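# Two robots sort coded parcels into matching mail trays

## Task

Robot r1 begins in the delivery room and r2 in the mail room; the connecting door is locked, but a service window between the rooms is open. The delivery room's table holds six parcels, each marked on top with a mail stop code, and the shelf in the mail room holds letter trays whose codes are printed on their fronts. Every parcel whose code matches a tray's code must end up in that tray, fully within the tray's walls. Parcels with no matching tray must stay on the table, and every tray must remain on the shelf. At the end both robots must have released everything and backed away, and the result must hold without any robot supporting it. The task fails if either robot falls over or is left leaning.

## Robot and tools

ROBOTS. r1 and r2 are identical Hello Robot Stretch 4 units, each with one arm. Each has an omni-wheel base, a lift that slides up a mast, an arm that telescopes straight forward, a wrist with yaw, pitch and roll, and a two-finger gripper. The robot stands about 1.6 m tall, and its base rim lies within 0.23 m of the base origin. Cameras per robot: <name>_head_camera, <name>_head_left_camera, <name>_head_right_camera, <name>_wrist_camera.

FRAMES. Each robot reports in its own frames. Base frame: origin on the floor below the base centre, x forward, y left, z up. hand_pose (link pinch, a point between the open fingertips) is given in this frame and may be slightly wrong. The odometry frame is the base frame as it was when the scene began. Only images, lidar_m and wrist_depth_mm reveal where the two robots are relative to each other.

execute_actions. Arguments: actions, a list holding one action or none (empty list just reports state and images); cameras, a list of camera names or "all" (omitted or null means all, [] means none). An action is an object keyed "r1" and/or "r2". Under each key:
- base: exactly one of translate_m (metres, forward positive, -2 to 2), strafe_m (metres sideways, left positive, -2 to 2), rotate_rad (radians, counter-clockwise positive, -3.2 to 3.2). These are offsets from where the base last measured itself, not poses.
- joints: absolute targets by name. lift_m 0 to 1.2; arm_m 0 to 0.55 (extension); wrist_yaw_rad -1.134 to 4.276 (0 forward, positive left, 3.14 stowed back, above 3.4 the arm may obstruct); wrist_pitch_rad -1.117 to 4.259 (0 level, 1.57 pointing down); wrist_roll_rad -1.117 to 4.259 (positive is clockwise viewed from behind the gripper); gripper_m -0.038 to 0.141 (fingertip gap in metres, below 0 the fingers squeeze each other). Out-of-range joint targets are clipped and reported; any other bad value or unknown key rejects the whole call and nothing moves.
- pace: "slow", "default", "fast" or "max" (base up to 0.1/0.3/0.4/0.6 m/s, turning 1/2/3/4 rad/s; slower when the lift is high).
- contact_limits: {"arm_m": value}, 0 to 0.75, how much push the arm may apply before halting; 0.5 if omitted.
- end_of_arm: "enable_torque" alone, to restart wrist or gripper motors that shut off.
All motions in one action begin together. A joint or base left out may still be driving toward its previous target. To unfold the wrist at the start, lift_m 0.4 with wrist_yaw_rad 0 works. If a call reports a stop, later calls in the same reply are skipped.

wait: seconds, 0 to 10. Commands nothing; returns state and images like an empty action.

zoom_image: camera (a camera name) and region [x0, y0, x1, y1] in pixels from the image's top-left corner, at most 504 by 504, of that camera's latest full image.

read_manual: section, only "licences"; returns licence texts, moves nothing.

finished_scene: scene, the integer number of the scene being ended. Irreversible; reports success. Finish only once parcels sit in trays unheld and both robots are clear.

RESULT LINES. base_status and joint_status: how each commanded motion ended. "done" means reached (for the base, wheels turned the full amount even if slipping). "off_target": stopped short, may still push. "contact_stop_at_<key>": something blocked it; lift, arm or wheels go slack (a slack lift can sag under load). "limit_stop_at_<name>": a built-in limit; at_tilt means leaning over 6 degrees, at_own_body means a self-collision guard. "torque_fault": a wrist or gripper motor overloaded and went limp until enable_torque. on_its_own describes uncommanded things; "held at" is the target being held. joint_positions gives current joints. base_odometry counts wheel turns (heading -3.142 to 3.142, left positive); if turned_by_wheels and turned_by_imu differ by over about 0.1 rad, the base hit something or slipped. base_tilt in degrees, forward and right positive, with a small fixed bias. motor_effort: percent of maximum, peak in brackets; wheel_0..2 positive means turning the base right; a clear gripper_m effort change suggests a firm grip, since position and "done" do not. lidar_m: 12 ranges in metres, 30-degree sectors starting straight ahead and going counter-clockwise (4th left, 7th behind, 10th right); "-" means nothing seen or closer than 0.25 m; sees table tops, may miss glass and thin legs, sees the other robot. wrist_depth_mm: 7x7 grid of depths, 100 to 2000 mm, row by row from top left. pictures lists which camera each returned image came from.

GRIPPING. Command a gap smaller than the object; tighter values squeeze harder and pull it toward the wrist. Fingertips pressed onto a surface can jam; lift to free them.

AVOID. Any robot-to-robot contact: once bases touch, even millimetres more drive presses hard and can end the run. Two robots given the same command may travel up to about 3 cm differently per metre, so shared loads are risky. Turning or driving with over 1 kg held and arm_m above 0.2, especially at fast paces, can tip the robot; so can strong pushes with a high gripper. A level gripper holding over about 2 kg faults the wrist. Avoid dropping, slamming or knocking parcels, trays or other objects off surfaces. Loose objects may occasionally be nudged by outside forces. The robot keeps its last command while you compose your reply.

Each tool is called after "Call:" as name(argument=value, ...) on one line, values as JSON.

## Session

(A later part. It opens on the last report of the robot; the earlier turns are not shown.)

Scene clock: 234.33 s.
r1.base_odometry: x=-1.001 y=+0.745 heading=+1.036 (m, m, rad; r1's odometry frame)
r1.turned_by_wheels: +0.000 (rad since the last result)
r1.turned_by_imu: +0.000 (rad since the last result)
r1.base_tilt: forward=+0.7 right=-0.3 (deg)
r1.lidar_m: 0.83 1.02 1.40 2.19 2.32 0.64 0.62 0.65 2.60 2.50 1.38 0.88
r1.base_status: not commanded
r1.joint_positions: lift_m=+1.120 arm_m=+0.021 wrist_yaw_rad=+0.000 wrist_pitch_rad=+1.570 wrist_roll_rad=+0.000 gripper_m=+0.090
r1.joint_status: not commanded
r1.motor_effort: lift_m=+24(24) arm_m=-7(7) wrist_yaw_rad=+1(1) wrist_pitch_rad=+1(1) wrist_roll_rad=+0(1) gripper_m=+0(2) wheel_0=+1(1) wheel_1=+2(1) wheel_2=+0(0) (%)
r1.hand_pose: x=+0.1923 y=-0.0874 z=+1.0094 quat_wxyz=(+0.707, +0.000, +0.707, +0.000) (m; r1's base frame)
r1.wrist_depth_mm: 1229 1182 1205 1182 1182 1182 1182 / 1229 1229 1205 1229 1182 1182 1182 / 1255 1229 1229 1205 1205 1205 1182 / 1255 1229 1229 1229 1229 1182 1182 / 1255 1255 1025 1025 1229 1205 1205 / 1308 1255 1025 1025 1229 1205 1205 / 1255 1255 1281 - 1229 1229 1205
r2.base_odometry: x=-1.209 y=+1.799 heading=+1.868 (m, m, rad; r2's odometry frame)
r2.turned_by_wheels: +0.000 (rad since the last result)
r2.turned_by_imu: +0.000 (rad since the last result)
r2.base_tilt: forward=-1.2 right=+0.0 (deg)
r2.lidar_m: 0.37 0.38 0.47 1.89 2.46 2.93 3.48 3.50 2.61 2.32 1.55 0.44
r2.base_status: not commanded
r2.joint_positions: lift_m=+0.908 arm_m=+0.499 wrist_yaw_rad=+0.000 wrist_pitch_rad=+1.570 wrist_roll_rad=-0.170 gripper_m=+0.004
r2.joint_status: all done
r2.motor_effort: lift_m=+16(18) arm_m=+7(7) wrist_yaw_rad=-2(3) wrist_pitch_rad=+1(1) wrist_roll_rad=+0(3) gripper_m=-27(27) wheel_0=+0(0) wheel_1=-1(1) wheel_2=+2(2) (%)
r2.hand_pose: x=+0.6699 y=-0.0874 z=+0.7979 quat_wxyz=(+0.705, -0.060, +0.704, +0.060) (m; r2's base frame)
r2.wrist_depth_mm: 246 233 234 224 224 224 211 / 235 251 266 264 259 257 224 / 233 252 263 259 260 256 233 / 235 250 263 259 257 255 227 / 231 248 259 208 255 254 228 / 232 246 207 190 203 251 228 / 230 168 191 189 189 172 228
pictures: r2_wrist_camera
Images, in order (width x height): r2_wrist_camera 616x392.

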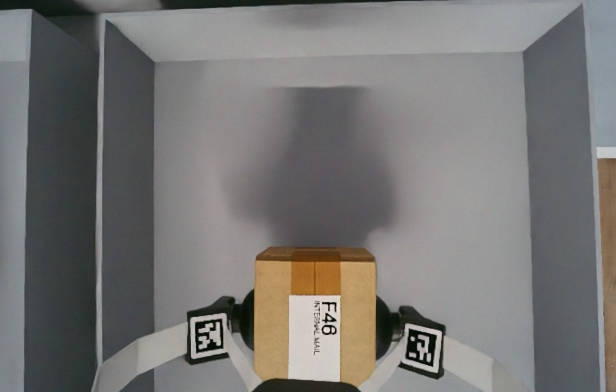

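Well centred in the tray. Release.

Call:
execute_actions(actions=[{"r2": {"joints": {"lift_m": 0.905, "gripper_m": 0.08}}}], cameras=[])

Call:
execute_actions(actions=[{"r2": {"joints": {"lift_m": 0.99}, "pace": "fast"}}], cameras=["r2_wrist_camera"])

Call:
execute_actions(actions=[{"r2": {"base": {"translate_m": -0.5}, "joints": {"arm_m": 0.02}, "pace": "fast"}}])

Scene clock: 236.23 s.
r1.base_odometry: x=-1.001 y=+0.745 heading=+1.036 (m, m, rad; r1's odometry frame)
r1.turned_by_wheels: +0.000 (rad since the last result)
r1.turned_by_imu: +0.000 (rad since the last result)
r1.base_tilt: forward=+0.6 right=-0.3 (deg)
r1.lidar_m: 0.85 1.04 1.42 2.21 2.32 0.63 0.62 0.68 2.62 2.51 1.36 0.90
r1.base_status: not commanded
r1.joint_positions: lift_m=+1.120 arm_m=+0.021 wrist_yaw_rad=+0.000 wrist_pitch_rad=+1.570 wrist_roll_rad=+0.000 gripper_m=+0.090
r1.joint_status: not commanded
r1.motor_effort: lift_m=+24(24) arm_m=-7(7) wrist_yaw_rad=+1(1) wrist_pitch_rad=+0(1) wrist_roll_rad=+0(0) gripper_m=-2(3) wheel_0=+0(1) wheel_1=+2(2) wheel_2=+0(0) (%)
r1.hand_pose: x=+0.1923 y=-0.0874 z=+1.0094 quat_wxyz=(+0.707, +0.000, +0.707, +0.000) (m; r1's base frame)
r1.wrist_depth_mm: 1205 1229 1182 1205 1182 1160 1160 / 1205 1229 1205 1205 1182 1182 1182 / 1229 1255 1229 1255 1205 1182 1182 / 1255 1255 1229 1229 1229 1205 1182 / 1281 1255 1025 1008 1229 1182 1205 / 1281 1281 1025 1025 1229 1229 1205 / 1255 1255 1281 - 1229 1229 1229
r2.base_odometry: x=-1.209 y=+1.799 heading=+1.868 (m, m, rad; r2's odometry frame)
r2.turned_by_wheels: +0.000 (rad since the last result)
r2.turned_by_imu: +0.001 (rad since the last result)
r2.base_tilt: forward=-1.3 right=-0.1 (deg)
r2.lidar_m: 0.38 0.36 0.46 1.89 2.44 2.93 3.47 3.48 2.60 2.33 1.54 0.43
r2.base_status: not commanded
r2.joint_positions: lift_m=+0.905 arm_m=+0.499 wrist_yaw_rad=+0.000 wrist_pitch_rad=+1.570 wrist_roll_rad=-0.170 gripper_m=+0.080
r2.joint_status: all done
r2.motor_effort: lift_m=+16(17) arm_m=+7(7) wrist_yaw_rad=-2(2) wrist_pitch_rad=+1(1) wrist_roll_rad=-1(2) gripper_m=-1(27) wheel_0=+0(0) wheel_1=-1(1) wheel_2=+2(2) (%)
r2.hand_pose: x=+0.6699 y=-0.0874 z=+0.7949 quat_wxyz=(+0.705, -0.060, +0.704, +0.060) (m; r2's base frame)
r2.wrist_depth_mm: 247 233 221 223 224 224 211 / 234 253 260 260 256 255 224 / 229 252 262 259 255 254 226 / 223 250 259 256 254 253 227 / 222 234 258 211 252 251 228 / 221 231 226 204 207 249 228 / 220 203 255 203 202 248 227
pictures: none
No camera images: the call's "cameras" was empty. Leave "cameras" out to get every camera's image.

Scene clock: 237.33 s.
r1.base_odometry: x=-1.001 y=+0.745 heading=+1.036 (m, m, rad; r1's odometry frame)
r1.turned_by_wheels: +0.000 (rad since the last result)
r1.turned_by_imu: +0.000 (rad since the last result)
r1.base_tilt: forward=+0.6 right=-0.3 (deg)
r1.lidar_m: 0.85 1.02 1.43 2.20 2.34 0.66 0.62 0.65 2.56 2.52 1.35 0.89
r1.base_status: not commanded
r1.joint_positions: lift_m=+1.120 arm_m=+0.021 wrist_yaw_rad=+0.000 wrist_pitch_rad=+1.570 wrist_roll_rad=+0.000 gripper_m=+0.090
r1.joint_status: not commanded
r1.motor_effort: lift_m=+24(24) arm_m=-7(7) wrist_yaw_rad=+1(1) wrist_pitch_rad=+0(0) wrist_roll_rad=+0(0) gripper_m=-2(2) wheel_0=+1(0) wheel_1=+2(2) wheel_2=+0(0) (%)
r1.hand_pose: x=+0.1923 y=-0.0874 z=+1.0094 quat_wxyz=(+0.707, +0.000, +0.707, +0.000) (m; r1's base frame)
r1.wrist_depth_mm: 1229 1205 1182 1182 1182 1160 1160 / 1255 1229 1229 1205 1182 1182 1160 / 1255 1255 1229 1205 1205 1205 1182 / 1255 1229 1229 1205 1205 1205 1182 / 1255 1255 1025 1025 1182 1229 1205 / 1281 1255 1025 1025 1255 1229 1229 / 1281 1281 1255 - 1229 1205 1205
r2.base_odometry: x=-1.209 y=+1.799 heading=+1.868 (m, m, rad; r2's odometry frame)
r2.turned_by_wheels: +0.000 (rad since the last result)
r2.turned_by_imu: +0.000 (rad since the last result)
r2.base_tilt: forward=-1.3 right=+0.0 (deg)
r2.lidar_m: 0.38 0.38 0.46 1.89 2.46 2.92 3.47 3.48 2.61 2.32 1.55 0.44
r2.base_status: not commanded
r2.joint_positions: lift_m=+0.990 arm_m=+0.499 wrist_yaw_rad=+0.000 wrist_pitch_rad=+1.570 wrist_roll_rad=-0.170 gripper_m=+0.080
r2.joint_status: all done
r2.motor_effort: lift_m=+20(22) arm_m=+7(7) wrist_yaw_rad=-2(2) wrist_pitch_rad=+0(0) wrist_roll_rad=-2(5) gripper_m=+1(1) wheel_0=+1(0) wheel_1=-1(1) wheel_2=+2(2) (%)
r2.hand_pose: x=+0.6699 y=-0.0874 z=+0.8796 quat_wxyz=(+0.705, -0.060, +0.704, +0.060) (m; r2's base frame)
r2.wrist_depth_mm: 314 317 317 319 322 319 317 / 353 353 345 343 324 300 459 / 355 320 347 343 340 336 820 / 349 319 343 342 338 334 1060 / 340 317 342 290 334 332 1042 / 338 317 225 287 286 329 1042 / 343 296 336 286 329 283 1025
pictures: r2_wrist_camera
Images, in order (width x height): r2_wrist_camera 616x392.

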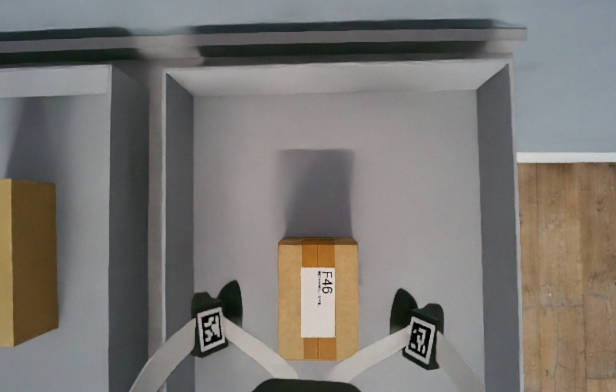

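Scene clock: 240.20 s.
r1.base_odometry: x=-1.001 y=+0.745 heading=+1.036 (m, m, rad; r1's odometry frame)
r1.turned_by_wheels: +0.000 (rad since the last result)
r1.turned_by_imu: +0.000 (rad since the last result)
r1.base_tilt: forward=+0.7 right=-0.3 (deg)
r1.lidar_m: 0.84 1.01 1.42 2.21 2.31 0.65 0.62 0.67 2.59 2.49 1.39 0.90
r1.base_status: not commanded
r1.joint_positions: lift_m=+1.120 arm_m=+0.021 wrist_yaw_rad=+0.000 wrist_pitch_rad=+1.570 wrist_roll_rad=+0.000 gripper_m=+0.090
r1.joint_status: not commanded
r1.motor_effort: lift_m=+25(24) arm_m=-7(7) wrist_yaw_rad=+1(1) wrist_pitch_rad=+0(0) wrist_roll_rad=+0(0) gripper_m=+0(2) wheel_0=+1(1) wheel_1=+2(2) wheel_2=+0(0) (%)
r1.hand_pose: x=+0.1923 y=-0.0874 z=+1.0094 quat_wxyz=(+0.707, +0.000, +0.707, +0.000) (m; r1's base frame)
r1.wrist_depth_mm: 1229 1205 1205 1182 1182 1182 1182 / 1255 1229 1205 1205 1205 1182 1160 / 1229 1229 1205 1205 1205 1205 1182 / 1255 1229 1205 1205 1205 1205 1182 / 1229 1255 1025 1008 1229 1229 1182 / 1281 1255 1042 1025 1205 1205 1229 / 1281 1281 1255 - 1229 1229 1205
r2.base_odometry: x=-1.063 y=+1.320 heading=+1.867 (m, m, rad; r2's odometry frame)
r2.turned_by_wheels: +0.000 (rad since the last result)
r2.turned_by_imu: +0.001 (rad since the last result)
r2.base_tilt: forward=-1.2 right=+0.0 (deg)
r2.lidar_m: 0.87 0.87 1.58 2.35 2.35 2.80 2.99 3.00 2.72 2.42 2.43 0.99
r2.base_status: done
r2.joint_positions: lift_m=+0.990 arm_m=+0.021 wrist_yaw_rad=+0.000 wrist_pitch_rad=+1.570 wrist_roll_rad=-0.170 gripper_m=+0.080
r2.joint_status: all done
r2.motor_effort: lift_m=+19(19) arm_m=-7(9) wrist_yaw_rad=-1(3) wrist_pitch_rad=-2(1) wrist_roll_rad=-2(3) gripper_m=+0(0) wheel_0=-1(8) wheel_1=-1(6) wheel_2=-1(13) (%)
r2.hand_pose: x=+0.1923 y=-0.0874 z=+0.8796 quat_wxyz=(+0.705, -0.060, +0.704, +0.060) (m; r2's base frame)
r2.wrist_depth_mm: 1138 1118 1118 1118 1098 1098 1078 / 1138 1138 1118 1118 1078 1078 1078 / 1138 1118 1098 1098 1098 1078 1078 / 1138 1098 1098 1078 1098 1060 1060 / 1118 1118 904 878 1078 1060 1078 / 1098 1118 226 866 1060 1060 1060 / 1118 1118 878 778 1060 1078 1060
pictures: r1_head_camera, r1_head_left_camera, r1_head_right_camera, r1_wrist_camera, r2_head_camera, r2_head_left_camera, r2_head_right_camera, r2_wrist_camera
Images, in order (width x height): r1_head_camera 420x560, r1_head_left_camera 420x672, r1_head_right_camera 420x672, r1_wrist_camera 616x392, r2_head_camera 420x560, r2_head_left_camera 420x672, r2_head_right_camera 420x672, r2_wrist_camera 616x392.

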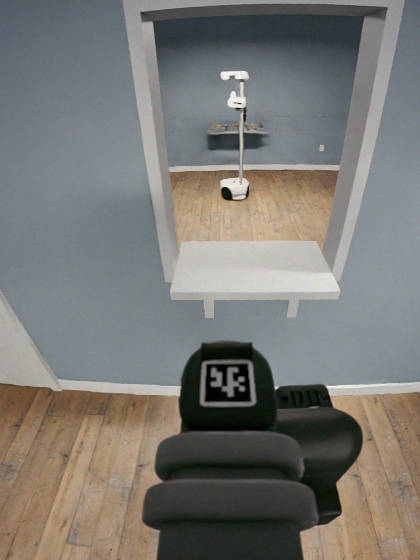

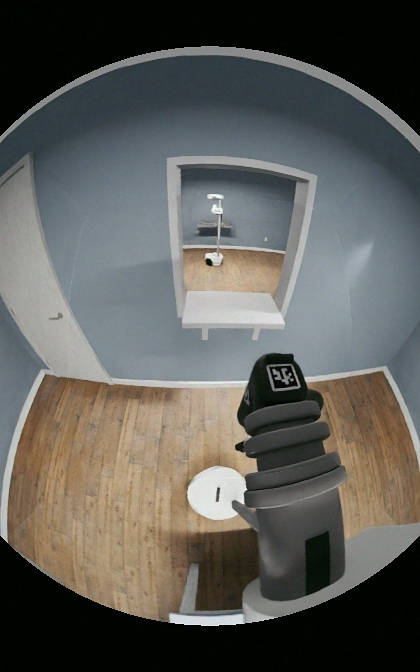

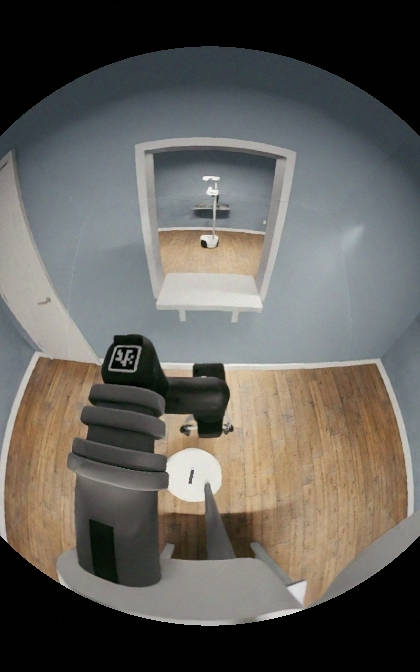

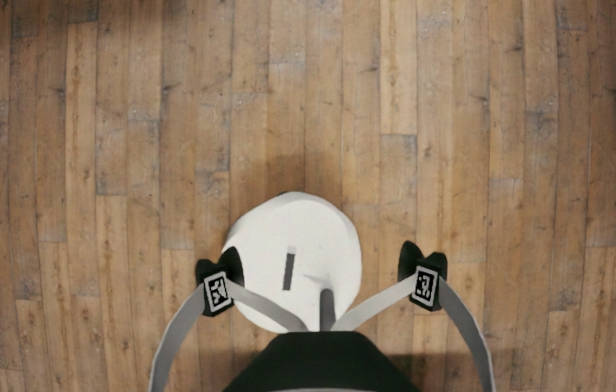

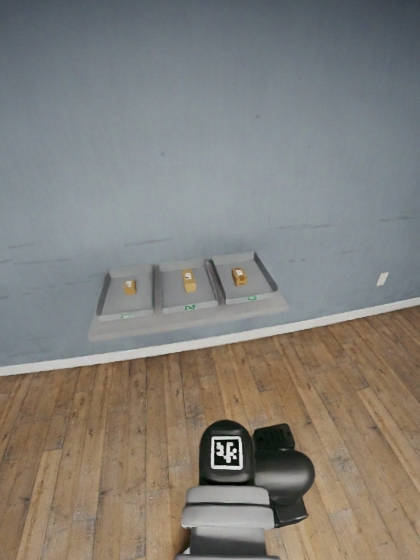

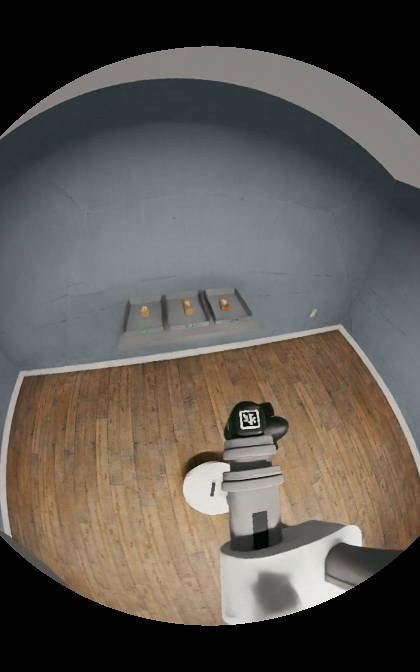

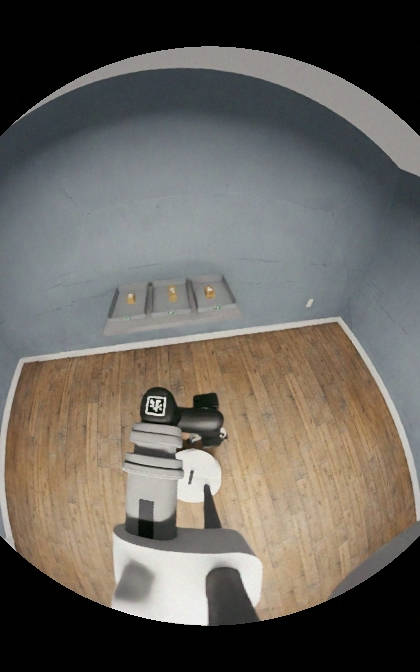

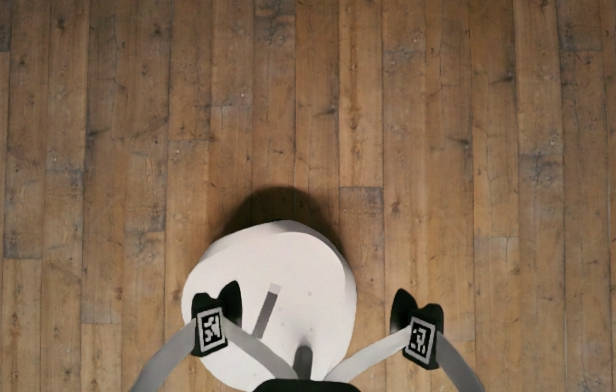

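Call:
zoom_image(camera="r2_head_camera", region=[80, 240, 300, 350])

Region (80, 240, 300, 350) of r2_head_camera's 420x560 image, scaled by 2.291, with more detail than that image has.

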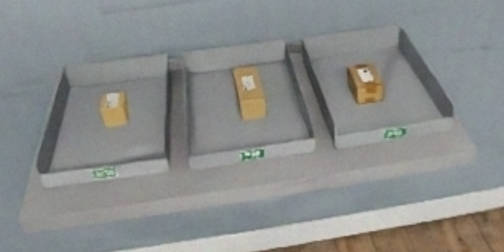

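Call:
execute_actions(actions=[{"r1": {"base": {"rotate_rad": 2.6}, "pace": "fast"}}], cameras=["r1_head_camera", "r1_head_left_camera"])

Scene clock: 244.17 s.
r1.base_odometry: x=-1.001 y=+0.745 heading=-2.647 (m, m, rad; r1's odometry frame)
r1.turned_by_wheels: +2.600 (rad since the last result)
r1.turned_by_imu: +2.603 (rad since the last result)
r1.base_tilt: forward=+0.7 right=-0.3 (deg)
r1.lidar_m: 0.66 0.62 0.65 2.58 2.50 1.37 1.02 0.82 1.01 1.40 2.20 2.29
r1.base_status: done
r1.joint_positions: lift_m=+1.120 arm_m=+0.021 wrist_yaw_rad=+0.000 wrist_pitch_rad=+1.570 wrist_roll_rad=+0.000 gripper_m=+0.090
r1.joint_status: not commanded
r1.motor_effort: lift_m=+24(24) arm_m=-7(7) wrist_yaw_rad=+1(1) wrist_pitch_rad=-1(0) wrist_roll_rad=+0(0) gripper_m=+0(2) wheel_0=+1(2) wheel_1=+0(8) wheel_2=-1(5) (%)
r1.hand_pose: x=+0.1924 y=-0.0874 z=+1.0094 quat_wxyz=(+0.707, +0.000, +0.707, +0.000) (m; r1's base frame)
r1.wrist_depth_mm: 1205 1205 1205 1182 1205 1160 1160 / 1229 1229 1205 1205 1205 1182 1160 / 1160 1229 1229 1205 1205 1182 1182 / 1229 1255 1229 1205 1205 1182 1182 / 1281 1281 1025 1025 1205 1205 1205 / 1281 1255 1025 1025 1229 1205 1205 / 1308 1281 1255 - 1255 1255 1205
r2.base_odometry: x=-1.063 y=+1.320 heading=+1.867 (m, m, rad; r2's odometry frame)
r2.turned_by_wheels: +0.000 (rad since the last result)
r2.turned_by_imu: +0.001 (rad since the last result)
r2.base_tilt: forward=-1.3 right=-0.1 (deg)
r2.lidar_m: 0.87 0.88 1.60 2.34 2.36 2.79 2.99 3.00 2.73 2.42 2.43 0.97
r2.base_status: not commanded
r2.joint_positions: lift_m=+0.990 arm_m=+0.021 wrist_yaw_rad=+0.000 wrist_pitch_rad=+1.570 wrist_roll_rad=-0.170 gripper_m=+0.080
r2.joint_status: not commanded
r2.motor_effort: lift_m=+19(19) arm_m=-7(7) wrist_yaw_rad=-1(1) wrist_pitch_rad=-2(1) wrist_roll_rad=-2(2) gripper_m=-4(1) wheel_0=-1(1) wheel_1=+0(0) wheel_2=-1(1) (%)
r2.hand_pose: x=+0.1923 y=-0.0874 z=+0.8796 quat_wxyz=(+0.705, -0.060, +0.704, +0.060) (m; r2's base frame)
r2.wrist_depth_mm: 1138 1138 1138 1118 1118 1078 1098 / 1138 1138 1118 1098 1098 1118 1078 / 1138 1098 1118 1098 1098 1078 1078 / 1138 1138 1078 1098 1078 1098 1060 / 1118 1118 891 891 1098 1098 1060 / 1118 1118 227 878 1060 1060 1042 / 1118 1098 866 778 1060 1078 1042
pictures: r1_head_camera, r1_head_left_camera
Images, in order (width x height): r1_head_camera 420x560, r1_head_left_camera 420x672.

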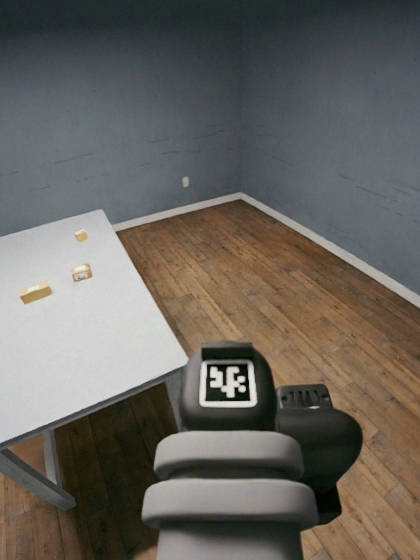

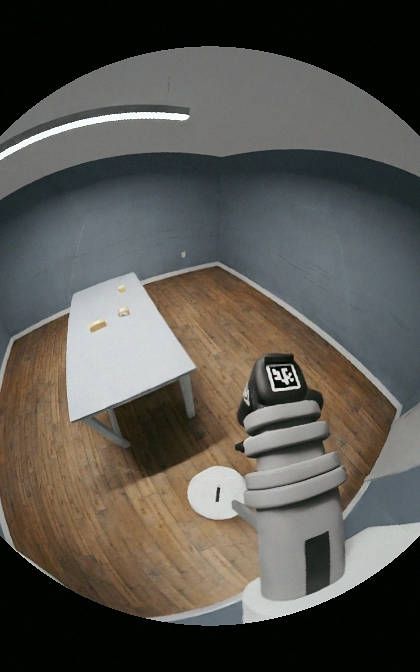

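All three decoys are on the table, and the three matched parcels are in their trays.

Call:
finished_scene(scene=1)

The scene is finished: the task was done.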